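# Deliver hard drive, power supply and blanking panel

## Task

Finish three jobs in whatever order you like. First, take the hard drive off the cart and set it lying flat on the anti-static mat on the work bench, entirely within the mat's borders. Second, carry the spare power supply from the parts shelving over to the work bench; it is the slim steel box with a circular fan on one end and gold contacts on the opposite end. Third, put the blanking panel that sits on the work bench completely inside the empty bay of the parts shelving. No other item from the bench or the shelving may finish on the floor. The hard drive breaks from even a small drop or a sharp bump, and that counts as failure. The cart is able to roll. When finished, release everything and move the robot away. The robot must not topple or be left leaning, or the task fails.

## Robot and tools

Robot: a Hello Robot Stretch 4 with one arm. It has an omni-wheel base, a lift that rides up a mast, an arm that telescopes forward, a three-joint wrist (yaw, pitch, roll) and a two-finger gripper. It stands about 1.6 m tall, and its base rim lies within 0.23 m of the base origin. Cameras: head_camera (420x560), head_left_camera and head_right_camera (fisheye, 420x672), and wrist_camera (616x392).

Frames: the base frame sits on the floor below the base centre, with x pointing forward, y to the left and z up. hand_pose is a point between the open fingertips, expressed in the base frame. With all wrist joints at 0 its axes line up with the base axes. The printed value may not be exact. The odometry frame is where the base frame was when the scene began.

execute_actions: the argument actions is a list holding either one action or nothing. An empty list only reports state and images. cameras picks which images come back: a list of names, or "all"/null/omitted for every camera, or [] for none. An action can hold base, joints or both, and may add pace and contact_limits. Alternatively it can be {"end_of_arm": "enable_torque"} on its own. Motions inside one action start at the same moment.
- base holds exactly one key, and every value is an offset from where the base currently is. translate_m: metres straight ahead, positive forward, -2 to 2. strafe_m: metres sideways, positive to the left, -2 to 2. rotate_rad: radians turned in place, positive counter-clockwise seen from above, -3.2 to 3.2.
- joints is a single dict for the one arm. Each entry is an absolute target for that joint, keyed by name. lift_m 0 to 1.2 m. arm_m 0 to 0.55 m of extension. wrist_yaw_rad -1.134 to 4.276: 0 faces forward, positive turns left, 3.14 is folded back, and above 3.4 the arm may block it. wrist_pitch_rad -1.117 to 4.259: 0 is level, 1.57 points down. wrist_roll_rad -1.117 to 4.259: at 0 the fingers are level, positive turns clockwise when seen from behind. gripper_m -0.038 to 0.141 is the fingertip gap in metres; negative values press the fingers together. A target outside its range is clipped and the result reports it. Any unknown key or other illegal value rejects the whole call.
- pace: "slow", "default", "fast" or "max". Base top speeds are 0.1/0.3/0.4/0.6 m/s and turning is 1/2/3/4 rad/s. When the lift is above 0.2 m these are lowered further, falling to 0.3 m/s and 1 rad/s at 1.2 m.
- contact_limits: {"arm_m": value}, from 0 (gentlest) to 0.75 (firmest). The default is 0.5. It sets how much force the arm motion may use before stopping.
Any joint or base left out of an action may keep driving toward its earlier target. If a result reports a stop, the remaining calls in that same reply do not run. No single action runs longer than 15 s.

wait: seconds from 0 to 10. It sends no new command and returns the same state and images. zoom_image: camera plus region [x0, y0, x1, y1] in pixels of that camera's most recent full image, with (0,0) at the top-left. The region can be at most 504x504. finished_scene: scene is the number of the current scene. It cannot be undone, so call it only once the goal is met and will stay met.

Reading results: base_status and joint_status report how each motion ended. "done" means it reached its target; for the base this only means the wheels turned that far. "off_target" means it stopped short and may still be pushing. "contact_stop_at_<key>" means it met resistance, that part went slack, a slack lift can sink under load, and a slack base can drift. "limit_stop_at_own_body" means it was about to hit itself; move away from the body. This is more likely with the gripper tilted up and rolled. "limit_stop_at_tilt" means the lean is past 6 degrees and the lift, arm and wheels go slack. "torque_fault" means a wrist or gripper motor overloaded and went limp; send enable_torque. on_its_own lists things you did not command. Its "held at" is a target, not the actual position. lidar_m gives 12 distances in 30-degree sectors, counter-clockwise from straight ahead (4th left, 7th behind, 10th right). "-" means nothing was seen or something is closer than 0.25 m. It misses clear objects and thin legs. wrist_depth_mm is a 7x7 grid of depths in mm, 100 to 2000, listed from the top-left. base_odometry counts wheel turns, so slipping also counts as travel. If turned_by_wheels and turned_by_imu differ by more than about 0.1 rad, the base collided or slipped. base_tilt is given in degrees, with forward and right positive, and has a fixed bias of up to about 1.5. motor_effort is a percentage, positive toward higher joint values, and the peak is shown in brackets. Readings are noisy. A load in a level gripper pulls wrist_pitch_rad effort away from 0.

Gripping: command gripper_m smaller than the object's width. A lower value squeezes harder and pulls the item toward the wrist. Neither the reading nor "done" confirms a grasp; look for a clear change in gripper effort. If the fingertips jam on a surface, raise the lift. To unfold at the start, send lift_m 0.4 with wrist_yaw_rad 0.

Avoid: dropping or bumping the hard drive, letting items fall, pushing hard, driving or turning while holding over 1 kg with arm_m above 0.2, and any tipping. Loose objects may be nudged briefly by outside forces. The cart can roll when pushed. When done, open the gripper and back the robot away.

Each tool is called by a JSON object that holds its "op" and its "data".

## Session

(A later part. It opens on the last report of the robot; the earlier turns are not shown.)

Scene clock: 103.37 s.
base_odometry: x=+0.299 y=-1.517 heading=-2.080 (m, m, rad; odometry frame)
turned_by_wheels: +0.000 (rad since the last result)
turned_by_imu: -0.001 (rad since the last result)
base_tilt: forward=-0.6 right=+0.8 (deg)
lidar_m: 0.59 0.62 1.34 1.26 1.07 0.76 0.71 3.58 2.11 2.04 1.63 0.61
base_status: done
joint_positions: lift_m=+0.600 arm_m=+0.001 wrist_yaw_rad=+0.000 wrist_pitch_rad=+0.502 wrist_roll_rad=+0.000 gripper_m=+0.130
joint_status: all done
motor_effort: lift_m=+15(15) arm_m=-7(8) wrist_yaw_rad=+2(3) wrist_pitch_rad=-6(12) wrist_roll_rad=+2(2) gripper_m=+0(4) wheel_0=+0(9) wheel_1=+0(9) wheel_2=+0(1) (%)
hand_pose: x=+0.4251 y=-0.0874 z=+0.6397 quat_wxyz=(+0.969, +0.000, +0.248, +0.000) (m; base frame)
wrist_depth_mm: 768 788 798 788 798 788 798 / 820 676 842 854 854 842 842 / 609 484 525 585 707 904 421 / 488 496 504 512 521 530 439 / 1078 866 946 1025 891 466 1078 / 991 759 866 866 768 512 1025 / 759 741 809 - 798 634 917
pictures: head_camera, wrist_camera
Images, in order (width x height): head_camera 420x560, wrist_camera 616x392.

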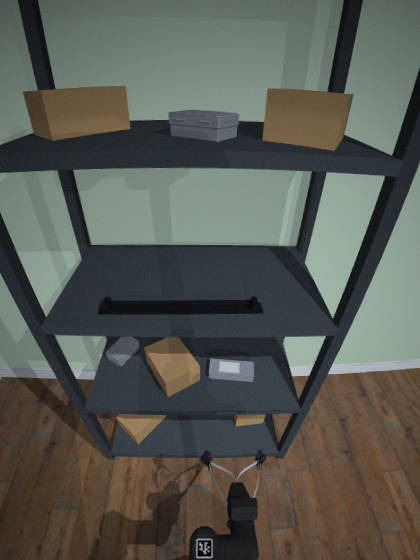

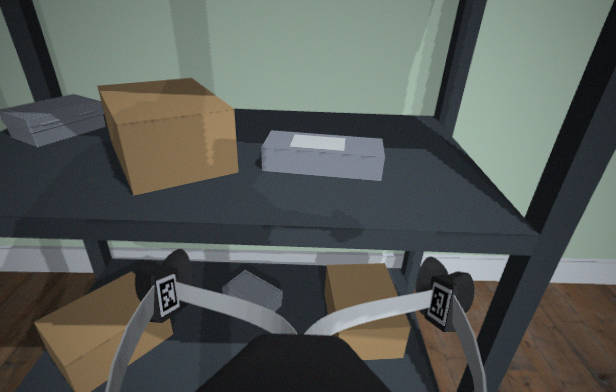

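{"op": "execute_actions", "data": {"actions": [{"base":{"strafe_m":-0.9},"joints":{"lift_m":0.5,"wrist_pitch_rad":0.35,"gripper_m":0.11},"pace":"fast"}], "cameras": []}}

{"op": "execute_actions", "data": {"actions": [{"base":{"rotate_rad":1.43}}], "cameras": []}}

{"op": "execute_actions", "data": {"actions": [{"base":{"strafe_m":-0.6},"pace":"fast"}], "cameras": ["wrist_camera","head_camera"]}}

Scene clock: 107.03 s.
base_odometry: x=-0.487 y=-1.079 heading=-2.080 (m, m, rad; odometry frame)
turned_by_wheels: +0.000 (rad since the last result)
turned_by_imu: -0.003 (rad since the last result)
base_tilt: forward=-0.6 right=+0.8 (deg)
lidar_m: 1.11 0.79 0.86 2.14 1.22 1.35 3.59 2.27 1.15 1.11 1.55 1.20
base_status: done
joint_positions: lift_m=+0.500 arm_m=+0.001 wrist_yaw_rad=+0.000 wrist_pitch_rad=+0.352 wrist_roll_rad=+0.000 gripper_m=+0.110
joint_status: all done
motor_effort: lift_m=+16(15) arm_m=-8(8) wrist_yaw_rad=+2(2) wrist_pitch_rad=-7(8) wrist_roll_rad=-1(0) gripper_m=-1(1) wheel_0=-2(14) wheel_1=+2(11) wheel_2=+0(6) (%)
hand_pose: x=+0.4430 y=-0.0874 z=+0.5790 quat_wxyz=(+0.985, +0.000, +0.175, +0.000) (m; base frame)
wrist_depth_mm: 809 820 820 820 831 831 831 / 842 866 866 878 866 866 878 / 878 904 917 917 917 917 917 / 931 976 960 960 976 976 991 / 1008 1008 1025 1042 1025 1042 1042 / 960 991 976 1060 215 1060 1078 / 831 842 904 - 904 878 917
pictures: none
No camera images: the call's "cameras" was empty. Leave "cameras" out to get every camera's image.

Scene clock: 109.00 s.
base_odometry: x=-0.487 y=-1.079 heading=-0.650 (m, m, rad; odometry frame)
turned_by_wheels: +1.430 (rad since the last result)
turned_by_imu: +1.434 (rad since the last result)
base_tilt: forward=-0.6 right=+0.8 (deg)
lidar_m: 2.15 1.23 1.19 2.81 2.68 1.21 1.13 1.52 1.25 1.12 0.83 0.75
base_status: done
joint_positions: lift_m=+0.500 arm_m=+0.001 wrist_yaw_rad=+0.000 wrist_pitch_rad=+0.352 wrist_roll_rad=+0.000 gripper_m=+0.110
joint_status: not commanded
motor_effort: lift_m=+16(16) arm_m=-7(8) wrist_yaw_rad=+2(2) wrist_pitch_rad=-6(6) wrist_roll_rad=+1(1) gripper_m=-2(1) wheel_0=-1(4) wheel_1=+0(8) wheel_2=+0(6) (%)
hand_pose: x=+0.4430 y=-0.0874 z=+0.5789 quat_wxyz=(+0.985, +0.000, +0.175, +0.000) (m; base frame)
wrist_depth_mm: 1576 1708 1708 1756 1863 1576 1118 / 1576 1756 1863 1863 1983 1618 1098 / 1537 1863 1921 - - 917 750 / 1576 1808 1863 1863 1863 1576 1138 / 1308 1336 1308 1366 1308 1160 1160 / 1025 991 976 1078 216 991 960 / 854 842 904 - 904 842 788
pictures: none
No camera images: the call's "cameras" was empty. Leave "cameras" out to get every camera's image.

Scene clock: 111.63 s.
base_odometry: x=-0.850 y=-1.557 heading=-0.650 (m, m, rad; odometry frame)
turned_by_wheels: +0.000 (rad since the last result)
turned_by_imu: -0.003 (rad since the last result)
base_tilt: forward=-0.6 right=+0.7 (deg)
lidar_m: 0.53 2.25 1.70 2.55 2.50 1.26 1.38 0.98 0.63 0.53 0.54 0.65
base_status: done
joint_positions: lift_m=+0.500 arm_m=+0.001 wrist_yaw_rad=+0.000 wrist_pitch_rad=+0.352 wrist_roll_rad=+0.000 gripper_m=+0.110
joint_status: not commanded
motor_effort: lift_m=+16(16) arm_m=-7(7) wrist_yaw_rad=+2(2) wrist_pitch_rad=-6(6) wrist_roll_rad=+1(1) gripper_m=-3(1) wheel_0=-1(10) wheel_1=+2(12) wheel_2=+0(1) (%)
hand_pose: x=+0.4430 y=-0.0874 z=+0.5789 quat_wxyz=(+0.985, +0.000, +0.175, +0.000) (m; base frame)
wrist_depth_mm: 1756 1756 1756 1921 1060 676 512 / 1808 1808 1098 854 1078 676 402 / 1863 1983 585 661 778 640 410 / 1708 1756 418 459 473 484 430 / 1281 1308 421 1118 1008 683 466 / 1025 991 413 931 215 521 488 / 854 842 462 - 715 525 517
pictures: head_camera, wrist_camera
Images, in order (width x height): head_camera 420x560, wrist_camera 616x392.

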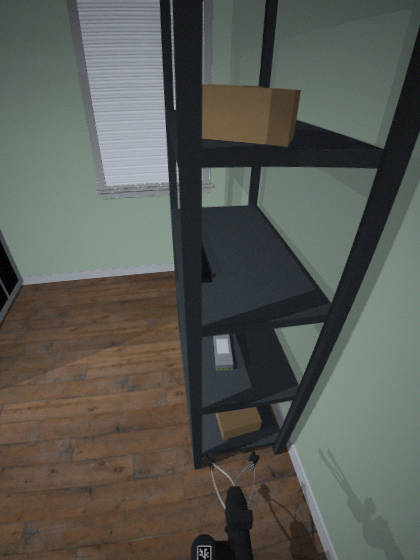

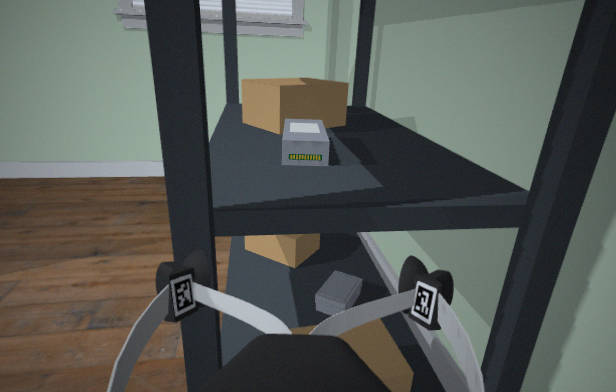

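{"op": "execute_actions", "data": {"actions": [{"base":{"strafe_m":-0.228},"joints":{"gripper_m":0.135,"lift_m":0.49}}], "cameras": []}}

{"op": "execute_actions", "data": {"actions": [{"base":{"rotate_rad":0.25}}], "cameras": []}}

{"op": "execute_actions", "data": {"actions": [{"joints":{"arm_m":0.3},"contact_limits":{"arm_m":0.2}}], "cameras": ["wrist_camera","head_camera"]}}

Scene clock: 113.90 s.
base_odometry: x=-0.988 y=-1.738 heading=-0.650 (m, m, rad; odometry frame)
turned_by_wheels: +0.000 (rad since the last result)
turned_by_imu: -0.002 (rad since the last result)
base_tilt: forward=-0.6 right=+0.8 (deg)
lidar_m: 0.62 0.59 1.91 2.67 1.74 1.36 1.36 0.61 0.33 0.30 0.31 0.38
base_status: done
joint_positions: lift_m=+0.490 arm_m=+0.001 wrist_yaw_rad=+0.000 wrist_pitch_rad=+0.352 wrist_roll_rad=+0.000 gripper_m=+0.135
joint_status: all done
motor_effort: lift_m=+15(16) arm_m=-8(7) wrist_yaw_rad=+2(2) wrist_pitch_rad=-6(6) wrist_roll_rad=+0(0) gripper_m=-1(0) wheel_0=+1(8) wheel_1=+0(9) wheel_2=+0(1) (%)
hand_pose: x=+0.4430 y=-0.0874 z=+0.5690 quat_wxyz=(+0.985, +0.000, +0.175, +0.000) (m; base frame)
wrist_depth_mm: 1756 1808 1863 1138 384 327 250 / 1863 1863 854 1098 389 329 251 / 1863 574 640 707 415 330 251 / 424 449 459 466 449 330 252 / 1255 1281 1118 1078 462 317 254 / 976 878 723 904 455 290 254 / 484 732 668 - 500 322 256
pictures: none
No camera images: the call's "cameras" was empty. Leave "cameras" out to get every camera's image.

Scene clock: 114.90 s.
base_odometry: x=-0.988 y=-1.738 heading=-0.400 (m, m, rad; odometry frame)
turned_by_wheels: +0.250 (rad since the last result)
turned_by_imu: +0.250 (rad since the last result)
base_tilt: forward=-0.6 right=+0.8 (deg)
lidar_m: 0.60 2.00 1.88 3.66 1.38 1.37 1.05 0.44 0.33 0.30 0.33 0.49
base_status: done
joint_positions: lift_m=+0.490 arm_m=+0.001 wrist_yaw_rad=+0.000 wrist_pitch_rad=+0.352 wrist_roll_rad=+0.000 gripper_m=+0.135
joint_status: not commanded
motor_effort: lift_m=+15(15) arm_m=-8(7) wrist_yaw_rad=+2(2) wrist_pitch_rad=-6(6) wrist_roll_rad=+0(3) gripper_m=+0(2) wheel_0=-1(11) wheel_1=-1(5) wheel_2=+0(10) (%)
hand_pose: x=+0.4430 y=-0.0874 z=+0.5690 quat_wxyz=(+0.985, +0.000, +0.175, +0.000) (m; base frame)
wrist_depth_mm: - 355 1921 1863 1863 723 314 / - 379 - 831 1160 699 327 / - 413 759 597 723 634 345 / 1708 427 459 442 442 421 387 / 1281 445 1308 1138 1138 402 410 / 1008 484 946 917 866 404 421 / 842 508 809 - 788 484 418
pictures: none
No camera images: the call's "cameras" was empty. Leave "cameras" out to get every camera's image.

Scene clock: 116.90 s.
base_odometry: x=-0.988 y=-1.738 heading=-0.400 (m, m, rad; odometry frame)
turned_by_wheels: +0.000 (rad since the last result)
turned_by_imu: -0.001 (rad since the last result)
base_tilt: forward=-0.6 right=+0.8 (deg)
lidar_m: 0.60 2.00 1.91 3.63 1.39 1.38 1.05 0.44 0.32 0.30 0.33 0.50
base_status: not commanded
joint_positions: lift_m=+0.490 arm_m=+0.299 wrist_yaw_rad=+0.000 wrist_pitch_rad=+0.352 wrist_roll_rad=+0.000 gripper_m=+0.135
joint_status: all done
motor_effort: lift_m=+15(15) arm_m=+7(9) wrist_yaw_rad=+2(2) wrist_pitch_rad=-6(7) wrist_roll_rad=+2(1) gripper_m=+0(1) wheel_0=-1(2) wheel_1=-1(1) wheel_2=-1(0) (%)
contact_limits: arm_m 0.2
hand_pose: x=+0.7404 y=-0.0874 z=+0.5691 quat_wxyz=(+0.985, +0.000, +0.175, +0.000) (m; base frame)
wrist_depth_mm: 1756 1661 1661 1618 1576 778 492 / 1808 1808 1756 1661 1366 750 484 / 1921 1921 1808 517 580 668 473 / 1708 1618 389 349 439 452 452 / 1255 301 307 304 319 325 330 / 237 222 224 246 229 235 257 / 197 196 207 - 206 206 211
pictures: head_camera, wrist_camera
Images, in order (width x height): head_camera 420x560, wrist_camera 616x392.

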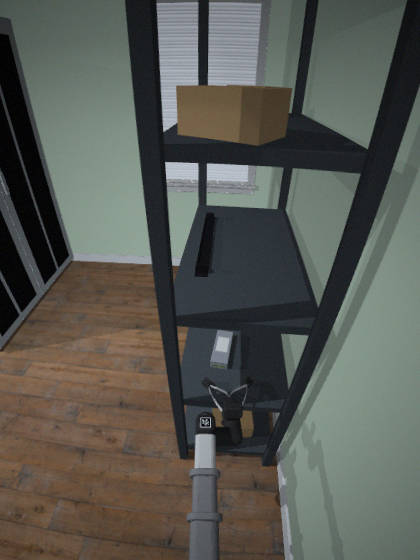

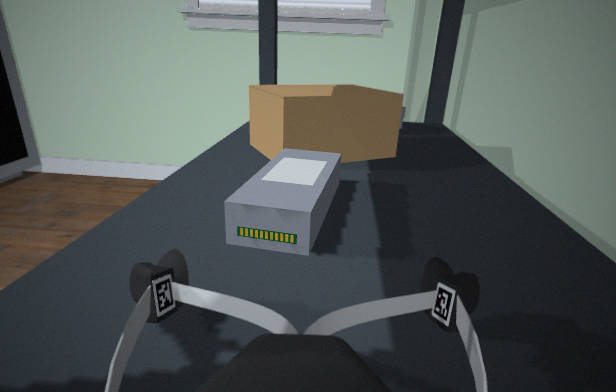

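{"op": "execute_actions", "data": {"actions": [{"base":{"strafe_m":0.022}}], "cameras": []}}

{"op": "execute_actions", "data": {"actions": [{"joints":{"arm_m":0.46},"contact_limits":{"arm_m":0.2},"pace":"slow"}], "cameras": ["wrist_camera","head_camera"]}}

Scene clock: 117.83 s.
base_odometry: x=-0.979 y=-1.718 heading=-0.400 (m, m, rad; odometry frame)
turned_by_wheels: +0.000 (rad since the last result)
turned_by_imu: +0.000 (rad since the last result)
base_tilt: forward=-0.6 right=+0.7 (deg)
lidar_m: 0.60 1.99 1.85 3.59 1.39 1.40 1.14 0.48 0.34 0.31 0.37 0.51
base_status: done
joint_positions: lift_m=+0.490 arm_m=+0.299 wrist_yaw_rad=+0.000 wrist_pitch_rad=+0.352 wrist_roll_rad=+0.000 gripper_m=+0.135
joint_status: not commanded
motor_effort: lift_m=+15(15) arm_m=+8(8) wrist_yaw_rad=+2(2) wrist_pitch_rad=-5(6) wrist_roll_rad=+0(2) gripper_m=-1(2) wheel_0=+0(11) wheel_1=-1(7) wheel_2=+0(0) (%)
hand_pose: x=+0.7404 y=-0.0874 z=+0.5691 quat_wxyz=(+0.985, +0.000, +0.175, +0.000) (m; base frame)
wrist_depth_mm: 1756 1708 1661 1618 1618 809 530 / 1808 1756 1756 891 1430 809 525 / 1863 1921 1808 521 574 676 508 / 1661 1708 415 325 442 452 462 / 1255 301 307 303 319 324 332 / 237 221 224 245 229 235 257 / 197 195 206 - 206 208 211
pictures: none
No camera images: the call's "cameras" was empty. Leave "cameras" out to get every camera's image.

Scene clock: 120.70 s.
base_odometry: x=-0.979 y=-1.718 heading=-0.400 (m, m, rad; odometry frame)
turned_by_wheels: +0.000 (rad since the last result)
turned_by_imu: -0.001 (rad since the last result)
base_tilt: forward=-0.7 right=+0.8 (deg)
lidar_m: 0.60 1.98 1.86 3.65 1.36 1.38 1.12 0.46 0.34 0.32 0.36 0.51
base_status: not commanded
joint_positions: lift_m=+0.490 arm_m=+0.459 wrist_yaw_rad=+0.000 wrist_pitch_rad=+0.351 wrist_roll_rad=+0.000 gripper_m=+0.135
joint_status: all done
motor_effort: lift_m=+15(15) arm_m=+8(8) wrist_yaw_rad=+2(1) wrist_pitch_rad=-1(6) wrist_roll_rad=+3(1) gripper_m=-1(2) wheel_0=+0(0) wheel_1=-1(1) wheel_2=+0(0) (%)
contact_limits: arm_m 0.2
hand_pose: x=+0.9004 y=-0.0874 z=+0.5695 quat_wxyz=(+0.985, +0.000, +0.174, +0.000) (m; base frame)
wrist_depth_mm: 1576 1576 1499 1499 1464 723 549 / 1661 1618 1576 1537 1537 723 535 / 1756 1756 1661 362 397 668 525 / 1708 1756 424 370 413 455 462 / 1281 304 309 236 304 327 332 / 249 222 191 185 213 236 258 / 198 196 162 - 206 208 211
pictures: head_camera, wrist_camera
Images, in order (width x height): head_camera 420x560, wrist_camera 616x392.

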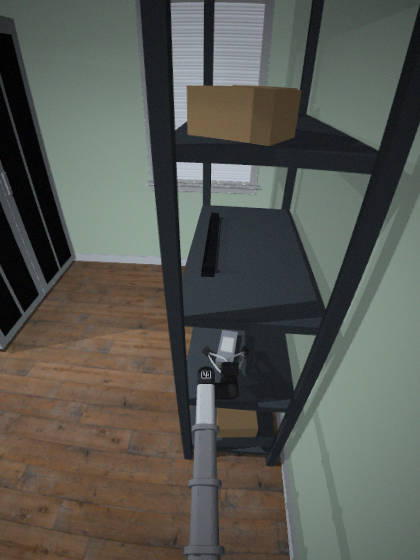

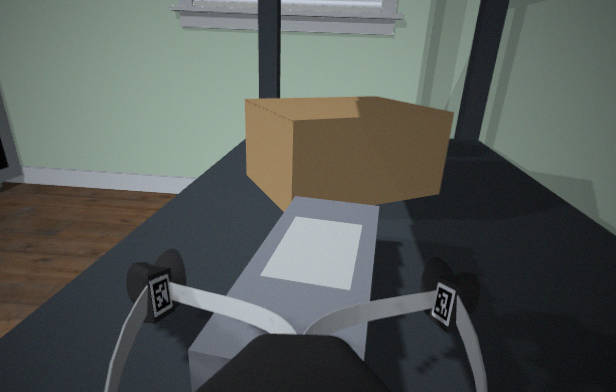

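{"op": "execute_actions", "data": {"actions": [{"joints":{"lift_m":0.572,"arm_m":0.52}}], "cameras": []}}

{"op": "execute_actions", "data": {"actions": [{"joints":{"wrist_pitch_rad":0.7},"pace":"slow"}], "cameras": ["wrist_camera"]}}

{"op": "execute_actions", "data": {"actions": [{"joints":{"gripper_m":0.03},"pace":"slow"}], "cameras": ["wrist_camera"]}}

{"op": "execute_actions", "data": {"actions": [{"joints":{"lift_m":0.61},"pace":"slow"}], "cameras": ["wrist_camera","head_camera"]}}

Scene clock: 122.20 s.
base_odometry: x=-0.979 y=-1.718 heading=-0.400 (m, m, rad; odometry frame)
turned_by_wheels: +0.000 (rad since the last result)
turned_by_imu: +0.000 (rad since the last result)
base_tilt: forward=-0.6 right=+0.7 (deg)
lidar_m: 0.61 1.97 1.88 3.63 1.34 1.39 1.13 0.45 0.34 0.32 0.35 0.53
base_status: not commanded
joint_positions: lift_m=+0.572 arm_m=+0.519 wrist_yaw_rad=+0.000 wrist_pitch_rad=+0.352 wrist_roll_rad=+0.000 gripper_m=+0.135
joint_status: all done
motor_effort: lift_m=+23(25) arm_m=+8(7) wrist_yaw_rad=+2(1) wrist_pitch_rad=-5(5) wrist_roll_rad=+2(0) gripper_m=-1(0) wheel_0=+0(0) wheel_1=-1(1) wheel_2=+0(0) (%)
hand_pose: x=+0.9603 y=-0.0874 z=+0.6504 quat_wxyz=(+0.985, +0.000, +0.175, +0.000) (m; base frame)
wrist_depth_mm: 1537 1499 1464 1430 1397 891 559 / 1618 1576 1537 1537 1499 723 544 / 1661 1708 1618 1576 1576 707 535 / 1756 1756 1708 379 389 668 521 / 1430 1430 439 338 377 484 488 / 1138 349 336 342 343 353 387 / 931 294 309 - 307 310 317
pictures: none
No camera images: the call's "cameras" was empty. Leave "cameras" out to get every camera's image.

Scene clock: 123.10 s.
base_odometry: x=-0.979 y=-1.718 heading=-0.400 (m, m, rad; odometry frame)
turned_by_wheels: +0.000 (rad since the last result)
turned_by_imu: +0.000 (rad since the last result)
base_tilt: forward=-0.6 right=+0.8 (deg)
lidar_m: 0.60 2.01 1.85 3.62 1.35 1.40 1.15 0.47 0.35 0.31 0.35 0.53
base_status: not commanded
joint_positions: lift_m=+0.572 arm_m=+0.519 wrist_yaw_rad=+0.000 wrist_pitch_rad=+0.701 wrist_roll_rad=+0.000 gripper_m=+0.135
joint_status: all done
motor_effort: lift_m=+23(23) arm_m=+8(8) wrist_yaw_rad=+2(1) wrist_pitch_rad=-4(4) wrist_roll_rad=-1(2) gripper_m=-1(1) wheel_0=+0(0) wheel_1=-1(1) wheel_2=+0(0) (%)
hand_pose: x=+0.9099 y=-0.0874 z=+0.5637 quat_wxyz=(+0.939, +0.000, +0.344, +0.000) (m; base frame)
wrist_depth_mm: 1618 1537 1499 347 351 627 554 / 1576 1576 477 304 334 473 500 / 1281 1281 379 338 370 394 399 / 1078 325 317 262 304 327 330 / 917 270 272 223 268 279 282 / 241 225 195 195 206 233 245 / 210 208 202 - 214 215 218
pictures: wrist_camera
Images, in order (width x height): wrist_camera 616x392.

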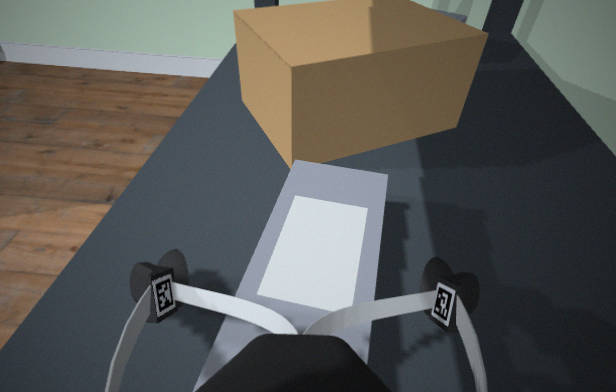

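Scene clock: 127.53 s.
base_odometry: x=-0.979 y=-1.718 heading=-0.400 (m, m, rad; odometry frame)
turned_by_wheels: +0.000 (rad since the last result)
turned_by_imu: -0.001 (rad since the last result)
base_tilt: forward=-0.6 right=+0.7 (deg)
lidar_m: 0.61 1.99 1.89 3.63 1.35 1.38 1.09 0.46 0.34 0.32 0.36 0.53
base_status: not commanded
joint_positions: lift_m=+0.572 arm_m=+0.519 wrist_yaw_rad=-0.001 wrist_pitch_rad=+0.708 wrist_roll_rad=+0.000 gripper_m=+0.031
joint_status: all done
on_its_own: wrist_pitch_rad is at rest, and its effort (-24) is outside its rest range (-23 to +23)
motor_effort: lift_m=+23(23) arm_m=+7(8) wrist_yaw_rad=+4(6) wrist_pitch_rad=-24(23) wrist_roll_rad=+0(1) gripper_m=-24(26) wheel_0=-2(1) wheel_1=-1(1) wheel_2=+0(0) (%)
hand_pose: x=+0.9087 y=-0.0876 z=+0.5622 quat_wxyz=(+0.938, +0.000, +0.347, +0.000) (m; base frame)
wrist_depth_mm: 1618 1618 1499 324 329 554 554 / 1537 1576 436 306 338 452 480 / 1281 1255 368 343 364 379 384 / 1060 315 309 250 304 317 320 / 917 263 257 212 268 272 274 / 235 225 186 185 186 238 239 / 206 202 171 - 211 206 213
pictures: wrist_camera
Images, in order (width x height): wrist_camera 616x392.

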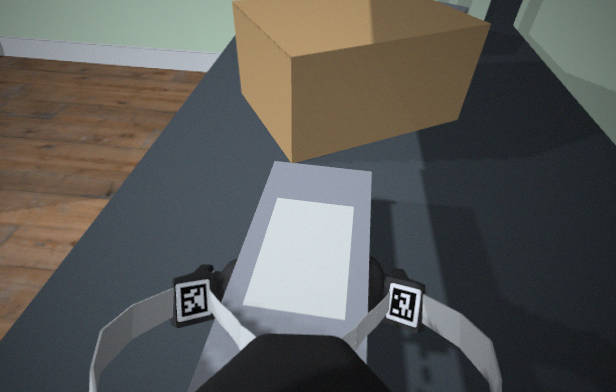

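Scene clock: 128.70 s.
base_odometry: x=-0.979 y=-1.718 heading=-0.400 (m, m, rad; odometry frame)
turned_by_wheels: +0.000 (rad since the last result)
turned_by_imu: +0.000 (rad since the last result)
base_tilt: forward=-0.6 right=+0.7 (deg)
lidar_m: 0.59 1.98 1.87 3.61 1.37 1.40 1.10 0.47 0.34 0.30 0.34 0.53
base_status: not commanded
joint_positions: lift_m=+0.609 arm_m=+0.519 wrist_yaw_rad=-0.001 wrist_pitch_rad=+0.709 wrist_roll_rad=+0.000 gripper_m=+0.031
joint_status: all done
on_its_own: wrist_pitch_rad is at rest, and its effort (-25) is outside its rest range (-23 to +23)
motor_effort: lift_m=+26(27) arm_m=+7(8) wrist_yaw_rad=+3(3) wrist_pitch_rad=-25(25) wrist_roll_rad=-1(1) gripper_m=-25(23) wheel_0=-1(2) wheel_1=-1(1) wheel_2=+0(0) (%)
hand_pose: x=+0.9086 y=-0.0875 z=+0.5998 quat_wxyz=(+0.938, +0.000, +0.347, +0.000) (m; base frame)
wrist_depth_mm: 1618 1537 1537 668 439 676 554 / 1618 1661 1537 327 347 530 535 / 1336 1336 433 343 387 449 469 / 1118 1078 362 251 359 375 377 / 960 319 303 213 315 319 322 / 842 265 186 185 186 281 282 / 248 238 170 - 247 243 251
pictures: head_camera, wrist_camera
Images, in order (width x height): head_camera 420x560, wrist_camera 616x392.

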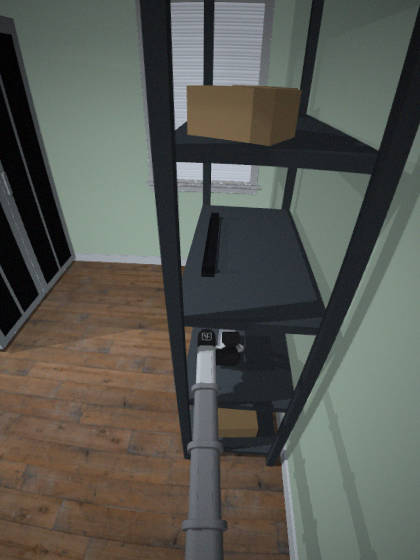

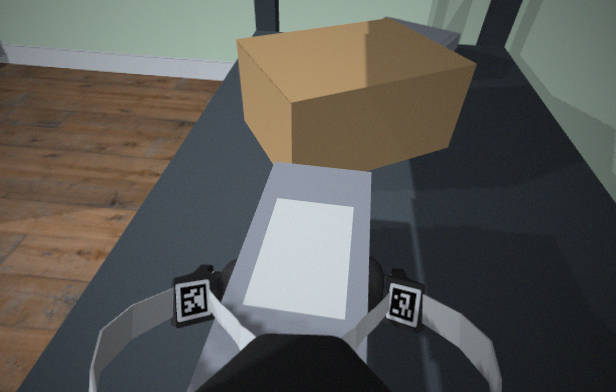

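{"op": "execute_actions", "data": {"actions": [{"joints":{"arm_m":0}}], "cameras": []}}

{"op": "execute_actions", "data": {"actions": [{"base":{"rotate_rad":1.35},"pace":"slow"}], "cameras": ["head_camera"]}}

{"op": "execute_actions", "data": {"actions": [{"base":{"translate_m":2},"pace":"fast"}], "cameras": ["head_camera"]}}

{"op": "execute_actions", "data": {"actions": [{"base":{"translate_m":1.0},"joints":{"lift_m":1.0},"pace":"fast"}], "cameras": ["wrist_camera","head_camera"]}}

Scene clock: 131.43 s.
base_odometry: x=-0.979 y=-1.718 heading=-0.400 (m, m, rad; odometry frame)
turned_by_wheels: +0.000 (rad since the last result)
turned_by_imu: -0.001 (rad since the last result)
base_tilt: forward=-0.6 right=+0.7 (deg)
lidar_m: 0.46 2.00 1.87 3.60 1.35 1.39 1.11 0.48 0.33 0.33 0.34 0.52
base_status: not commanded
joint_positions: lift_m=+0.609 arm_m=+0.001 wrist_yaw_rad=+0.000 wrist_pitch_rad=+0.709 wrist_roll_rad=+0.000 gripper_m=+0.031
joint_status: all done
on_its_own: wrist_pitch_rad is at rest, and its effort (-26) is outside its rest range (-23 to +23)
motor_effort: lift_m=+27(27) arm_m=-8(8) wrist_yaw_rad=+2(3) wrist_pitch_rad=-26(27) wrist_roll_rad=+0(2) gripper_m=-23(24) wheel_0=-1(1) wheel_1=-1(1) wheel_2=+0(0) (%)
hand_pose: x=+0.3912 y=-0.0875 z=+0.5997 quat_wxyz=(+0.938, +0.000, +0.347, +0.000) (m; base frame)
wrist_depth_mm: 1921 379 - 723 741 707 342 / 1618 1499 544 549 564 591 359 / 1308 1281 480 477 469 455 415 / 1098 1118 1060 251 1025 517 452 / 960 960 569 213 854 554 452 / 842 831 186 185 186 574 445 / 750 750 170 - 759 564 439
pictures: none
No camera images: the call's "cameras" was empty. Leave "cameras" out to get every camera's image.

Scene clock: 134.07 s.
base_odometry: x=-0.979 y=-1.718 heading=+0.949 (m, m, rad; odometry frame)
turned_by_wheels: +1.350 (rad since the last result)
turned_by_imu: +1.353 (rad since the last result)
base_tilt: forward=-0.7 right=+0.8 (deg)
lidar_m: 0.45 1.65 1.35 1.37 0.60 0.36 0.30 0.31 0.45 0.62 0.59 1.88
base_status: done
joint_positions: lift_m=+0.609 arm_m=+0.001 wrist_yaw_rad=+0.000 wrist_pitch_rad=+0.709 wrist_roll_rad=+0.000 gripper_m=+0.031
joint_status: not commanded
on_its_own: wrist_pitch_rad is at rest, and its effort (-25) is outside its rest range (-23 to +23)
motor_effort: lift_m=+26(26) arm_m=-7(7) wrist_yaw_rad=+1(3) wrist_pitch_rad=-25(25) wrist_roll_rad=+3(2) gripper_m=-25(24) wheel_0=-3(7) wheel_1=-1(5) wheel_2=-1(9) (%)
hand_pose: x=+0.3913 y=-0.0874 z=+0.5998 quat_wxyz=(+0.938, +0.000, +0.347, +0.000) (m; base frame)
wrist_depth_mm: - - - - - 1618 1336 / 1618 1661 1661 1661 1708 1576 1464 / 1336 1308 1366 1366 1397 1397 1397 / 1118 1118 1138 251 1118 1160 1160 / 960 960 946 212 1008 1008 1008 / 842 831 186 185 186 878 891 / 759 741 170 - 778 759 788
pictures: head_camera
Images, in order (width x height): head_camera 420x560.

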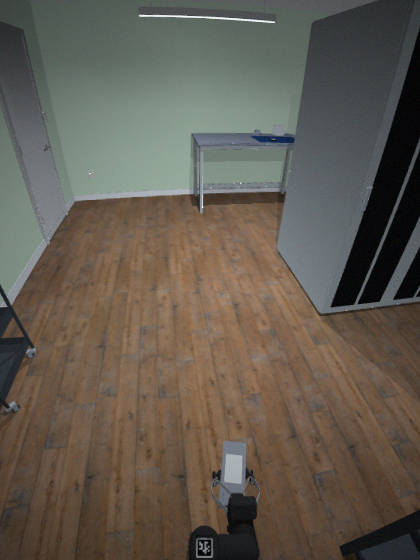

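Scene clock: 140.37 s.
base_odometry: x=+0.185 y=-0.091 heading=+0.950 (m, m, rad; odometry frame)
turned_by_wheels: +0.000 (rad since the last result)
turned_by_imu: -0.008 (rad since the last result)
base_tilt: forward=-0.6 right=+0.8 (deg)
lidar_m: 0.45 2.41 1.87 1.68 1.39 1.58 2.30 1.86 0.90 0.79 0.80 1.78
base_status: done
joint_positions: lift_m=+0.609 arm_m=+0.001 wrist_yaw_rad=+0.000 wrist_pitch_rad=+0.709 wrist_roll_rad=+0.000 gripper_m=+0.031
joint_status: not commanded
on_its_own: wrist_pitch_rad is at rest, and its effort (-25) is outside its rest range (-23 to +23)
motor_effort: lift_m=+26(26) arm_m=-8(8) wrist_yaw_rad=+1(1) wrist_pitch_rad=-25(26) wrist_roll_rad=+1(0) gripper_m=-24(24) wheel_0=+2(9) wheel_1=-1(6) wheel_2=+1(15) (%)
hand_pose: x=+0.3912 y=-0.0874 z=+0.5998 quat_wxyz=(+0.938, +0.000, +0.347, +0.000) (m; base frame)
wrist_depth_mm: 1921 1921 - - - - - / 1618 1661 1661 1661 1756 1756 1708 / 1308 1336 1366 1366 1397 1397 1430 / 1098 1118 1138 251 1138 1182 1182 / 960 976 946 213 976 991 1008 / 854 831 186 185 186 878 891 / 759 750 170 - 778 759 788
pictures: head_camera
Images, in order (width x height): head_camera 420x560.

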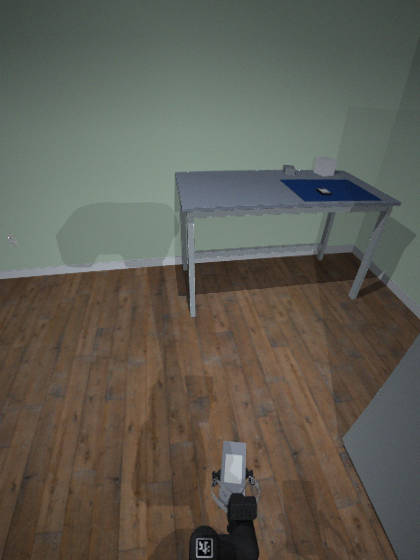

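Scene clock: 144.23 s.
base_odometry: x=+0.767 y=+0.722 heading=+0.950 (m, m, rad; odometry frame)
turned_by_wheels: +0.000 (rad since the last result)
turned_by_imu: -0.004 (rad since the last result)
base_tilt: forward=-0.6 right=+0.8 (deg)
lidar_m: 0.62 1.43 1.76 1.82 1.85 2.08 2.82 1.17 0.76 1.01 1.12 0.70
base_status: done
joint_positions: lift_m=+0.999 arm_m=+0.001 wrist_yaw_rad=+0.000 wrist_pitch_rad=+0.709 wrist_roll_rad=+0.000 gripper_m=+0.031
joint_status: all done
on_its_own: wrist_pitch_rad is at rest, and its effort (-25) is outside its rest range (-23 to +23)
motor_effort: lift_m=+26(28) arm_m=-7(7) wrist_yaw_rad=+2(2) wrist_pitch_rad=-25(28) wrist_roll_rad=+3(1) gripper_m=-25(23) wheel_0=-2(4) wheel_1=+0(6) wheel_2=+2(10) (%)
hand_pose: x=+0.3912 y=-0.0874 z=+0.9898 quat_wxyz=(+0.938, +0.000, +0.347, +0.000) (m; base frame)
wrist_depth_mm: 1060 1078 741 750 768 778 788 / 1160 1138 569 574 580 591 591 / 1308 1281 492 500 564 585 615 / 1464 1499 1430 251 1618 1661 1708 / 1430 1430 647 213 1464 1499 1499 / 1255 1255 186 185 186 1308 1336 / 1138 1118 170 - 1160 1138 1182
pictures: head_camera, wrist_camera
Images, in order (width x height): head_camera 420x560, wrist_camera 616x392.

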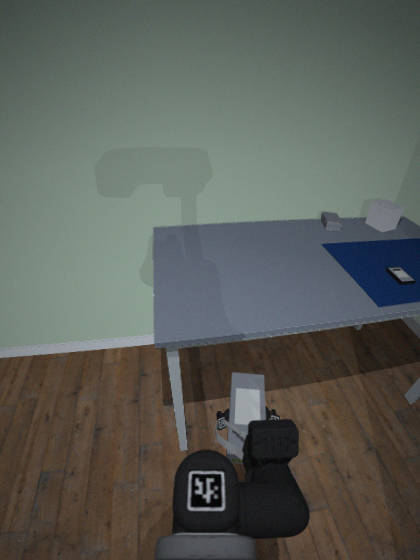

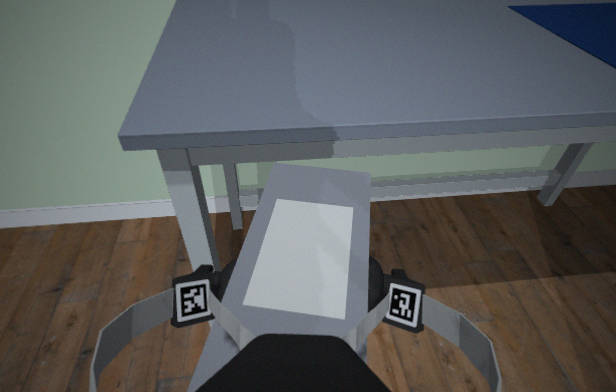

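{"op": "execute_actions", "data": {"actions": [{"joints":{"arm_m":0.52}}], "cameras": []}}

{"op": "execute_actions", "data": {"actions": [{"joints":{"lift_m":0.95},"pace":"slow"}], "cameras": ["head_camera"]}}

Scene clock: 146.90 s.
base_odometry: x=+0.767 y=+0.722 heading=+0.950 (m, m, rad; odometry frame)
turned_by_wheels: +0.000 (rad since the last result)
turned_by_imu: -0.001 (rad since the last result)
base_tilt: forward=-0.6 right=+0.7 (deg)
lidar_m: 0.61 1.42 1.76 1.80 1.86 2.09 2.80 1.16 0.77 1.00 1.11 0.71
base_status: not commanded
joint_positions: lift_m=+0.999 arm_m=+0.519 wrist_yaw_rad=+0.000 wrist_pitch_rad=+0.709 wrist_roll_rad=+0.000 gripper_m=+0.031
joint_status: all done
on_its_own: wrist_pitch_rad is at rest, and its effort (-25) is outside its rest range (-23 to +23)
motor_effort: lift_m=+26(26) arm_m=+7(8) wrist_yaw_rad=+1(1) wrist_pitch_rad=-25(26) wrist_roll_rad=+0(3) gripper_m=-25(24) wheel_0=-1(2) wheel_1=+0(0) wheel_2=+2(2) (%)
hand_pose: x=+0.9086 y=-0.0874 z=+0.9899 quat_wxyz=(+0.938, +0.000, +0.347, +0.000) (m; base frame)
wrist_depth_mm: 615 634 654 661 683 707 715 / 668 549 559 569 574 574 585 / 473 445 449 455 459 462 469 / 368 370 377 252 373 387 389 / 319 322 315 213 327 332 334 / 281 276 186 185 186 289 293 / 251 247 170 - 257 253 260
pictures: none
No camera images: the call's "cameras" was empty. Leave "cameras" out to get every camera's image.

Scene clock: 148.20 s.
base_odometry: x=+0.767 y=+0.722 heading=+0.950 (m, m, rad; odometry frame)
turned_by_wheels: +0.000 (rad since the last result)
turned_by_imu: +0.000 (rad since the last result)
base_tilt: forward=-0.6 right=+0.7 (deg)
lidar_m: 0.63 1.41 1.75 1.82 1.86 2.08 2.84 1.15 0.76 0.99 1.10 0.71
base_status: not commanded
joint_positions: lift_m=+0.950 arm_m=+0.519 wrist_yaw_rad=+0.000 wrist_pitch_rad=+0.708 wrist_roll_rad=+0.000 gripper_m=+0.031
joint_status: all done
motor_effort: lift_m=+18(25) arm_m=+7(8) wrist_yaw_rad=+2(1) wrist_pitch_rad=-23(26) wrist_roll_rad=+1(5) gripper_m=-24(25) wheel_0=-1(1) wheel_1=+0(0) wheel_2=+2(2) (%)
hand_pose: x=+0.9087 y=-0.0874 z=+0.9407 quat_wxyz=(+0.938, +0.000, +0.347, +0.000) (m; base frame)
wrist_depth_mm: 615 585 591 609 621 627 634 / 462 445 452 455 466 469 477 / 357 362 364 370 373 377 382 / 300 303 306 249 303 314 317 / 259 260 256 213 266 270 271 / 228 224 186 186 187 236 237 / 204 200 171 - 208 205 211
pictures: head_camera
Images, in order (width x height): head_camera 420x560.

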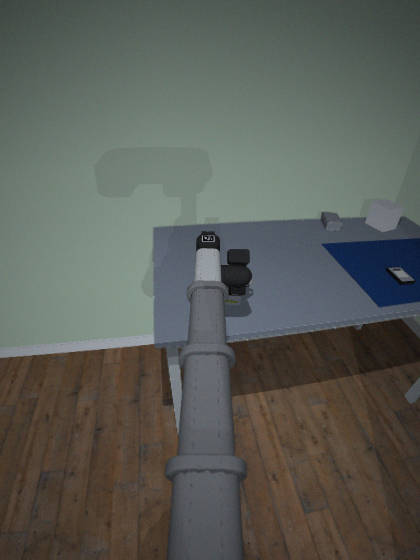

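{"op": "execute_actions", "data": {"actions": [{"joints":{"gripper_m":0.12}}], "cameras": []}}

{"op": "execute_actions", "data": {"actions": [{"joints":{"lift_m":1.05,"arm_m":0},"pace":"fast"}], "cameras": ["head_right_camera","wrist_camera"]}}

Scene clock: 150.03 s.
base_odometry: x=+0.767 y=+0.722 heading=+0.950 (m, m, rad; odometry frame)
turned_by_wheels: +0.000 (rad since the last result)
turned_by_imu: -0.001 (rad since the last result)
base_tilt: forward=-0.6 right=+0.8 (deg)
lidar_m: 0.62 1.41 1.78 1.81 1.87 2.08 2.80 1.17 0.79 1.01 1.11 0.73
base_status: not commanded
joint_positions: lift_m=+0.950 arm_m=+0.519 wrist_yaw_rad=+0.000 wrist_pitch_rad=+0.702 wrist_roll_rad=+0.000 gripper_m=+0.120
joint_status: all done
motor_effort: lift_m=+18(18) arm_m=+8(7) wrist_yaw_rad=+1(1) wrist_pitch_rad=-4(23) wrist_roll_rad=+2(0) gripper_m=-1(25) wheel_0=-1(1) wheel_1=+0(0) wheel_2=+2(2) (%)
hand_pose: x=+0.9099 y=-0.0874 z=+0.9421 quat_wxyz=(+0.939, +0.000, +0.344, +0.000) (m; base frame)
wrist_depth_mm: 615 615 627 647 647 661 668 / 504 462 469 477 484 492 496 / 366 370 375 379 387 389 394 / 307 310 314 256 310 324 325 / 265 266 262 220 265 276 278 / 232 228 196 192 200 236 243 / 208 204 178 - 212 212 216
pictures: none
No camera images: the call's "cameras" was empty. Leave "cameras" out to get every camera's image.

Scene clock: 152.17 s.
base_odometry: x=+0.767 y=+0.722 heading=+0.950 (m, m, rad; odometry frame)
turned_by_wheels: +0.000 (rad since the last result)
turned_by_imu: -0.001 (rad since the last result)
base_tilt: forward=-0.6 right=+0.7 (deg)
lidar_m: 0.61 1.43 1.76 1.81 1.87 2.08 2.81 1.16 0.79 0.98 1.12 0.70
base_status: not commanded
joint_positions: lift_m=+1.050 arm_m=+0.001 wrist_yaw_rad=+0.000 wrist_pitch_rad=+0.702 wrist_roll_rad=+0.000 gripper_m=+0.120
joint_status: all done
motor_effort: lift_m=+23(25) arm_m=-7(8) wrist_yaw_rad=+3(1) wrist_pitch_rad=-5(6) wrist_roll_rad=+4(2) gripper_m=-1(1) wheel_0=-1(1) wheel_1=+0(0) wheel_2=+2(1) (%)
hand_pose: x=+0.3925 y=-0.0875 z=+1.0416 quat_wxyz=(+0.939, +0.000, +0.344, +0.000) (m; base frame)
wrist_depth_mm: 1060 1098 917 931 960 976 976 / 1160 1160 699 654 715 723 732 / 1281 1281 559 564 569 574 609 / 1430 1464 580 1537 1537 1708 1756 / 1537 1537 1430 1576 1576 1576 1576 / 1336 1308 809 1366 216 1336 1397 / 1205 1182 1182 - 1229 1205 1229
pictures: head_right_camera, wrist_camera
Images, in order (width x height): head_right_camera 420x672, wrist_camera 616x392.

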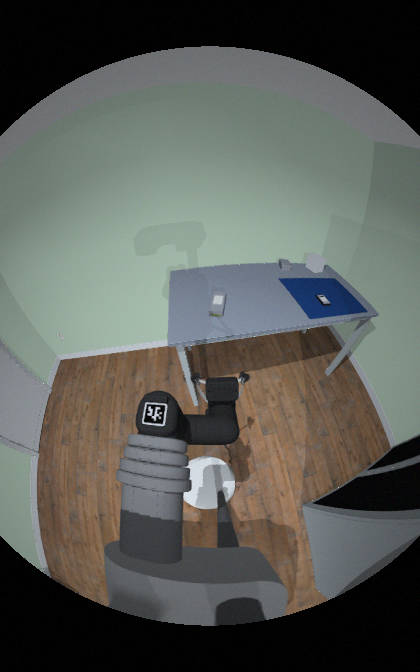

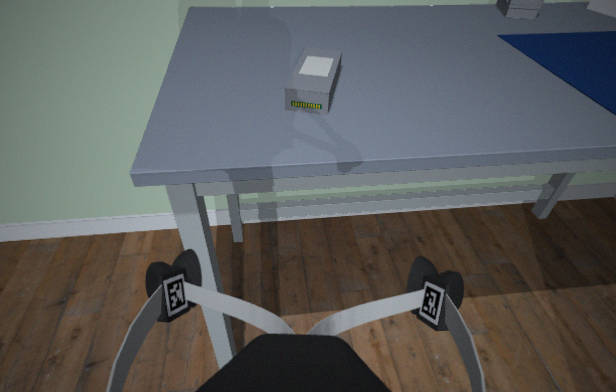

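{"op": "finished_scene", "data": {"scene": 1}}

The scene is finished: the task was done.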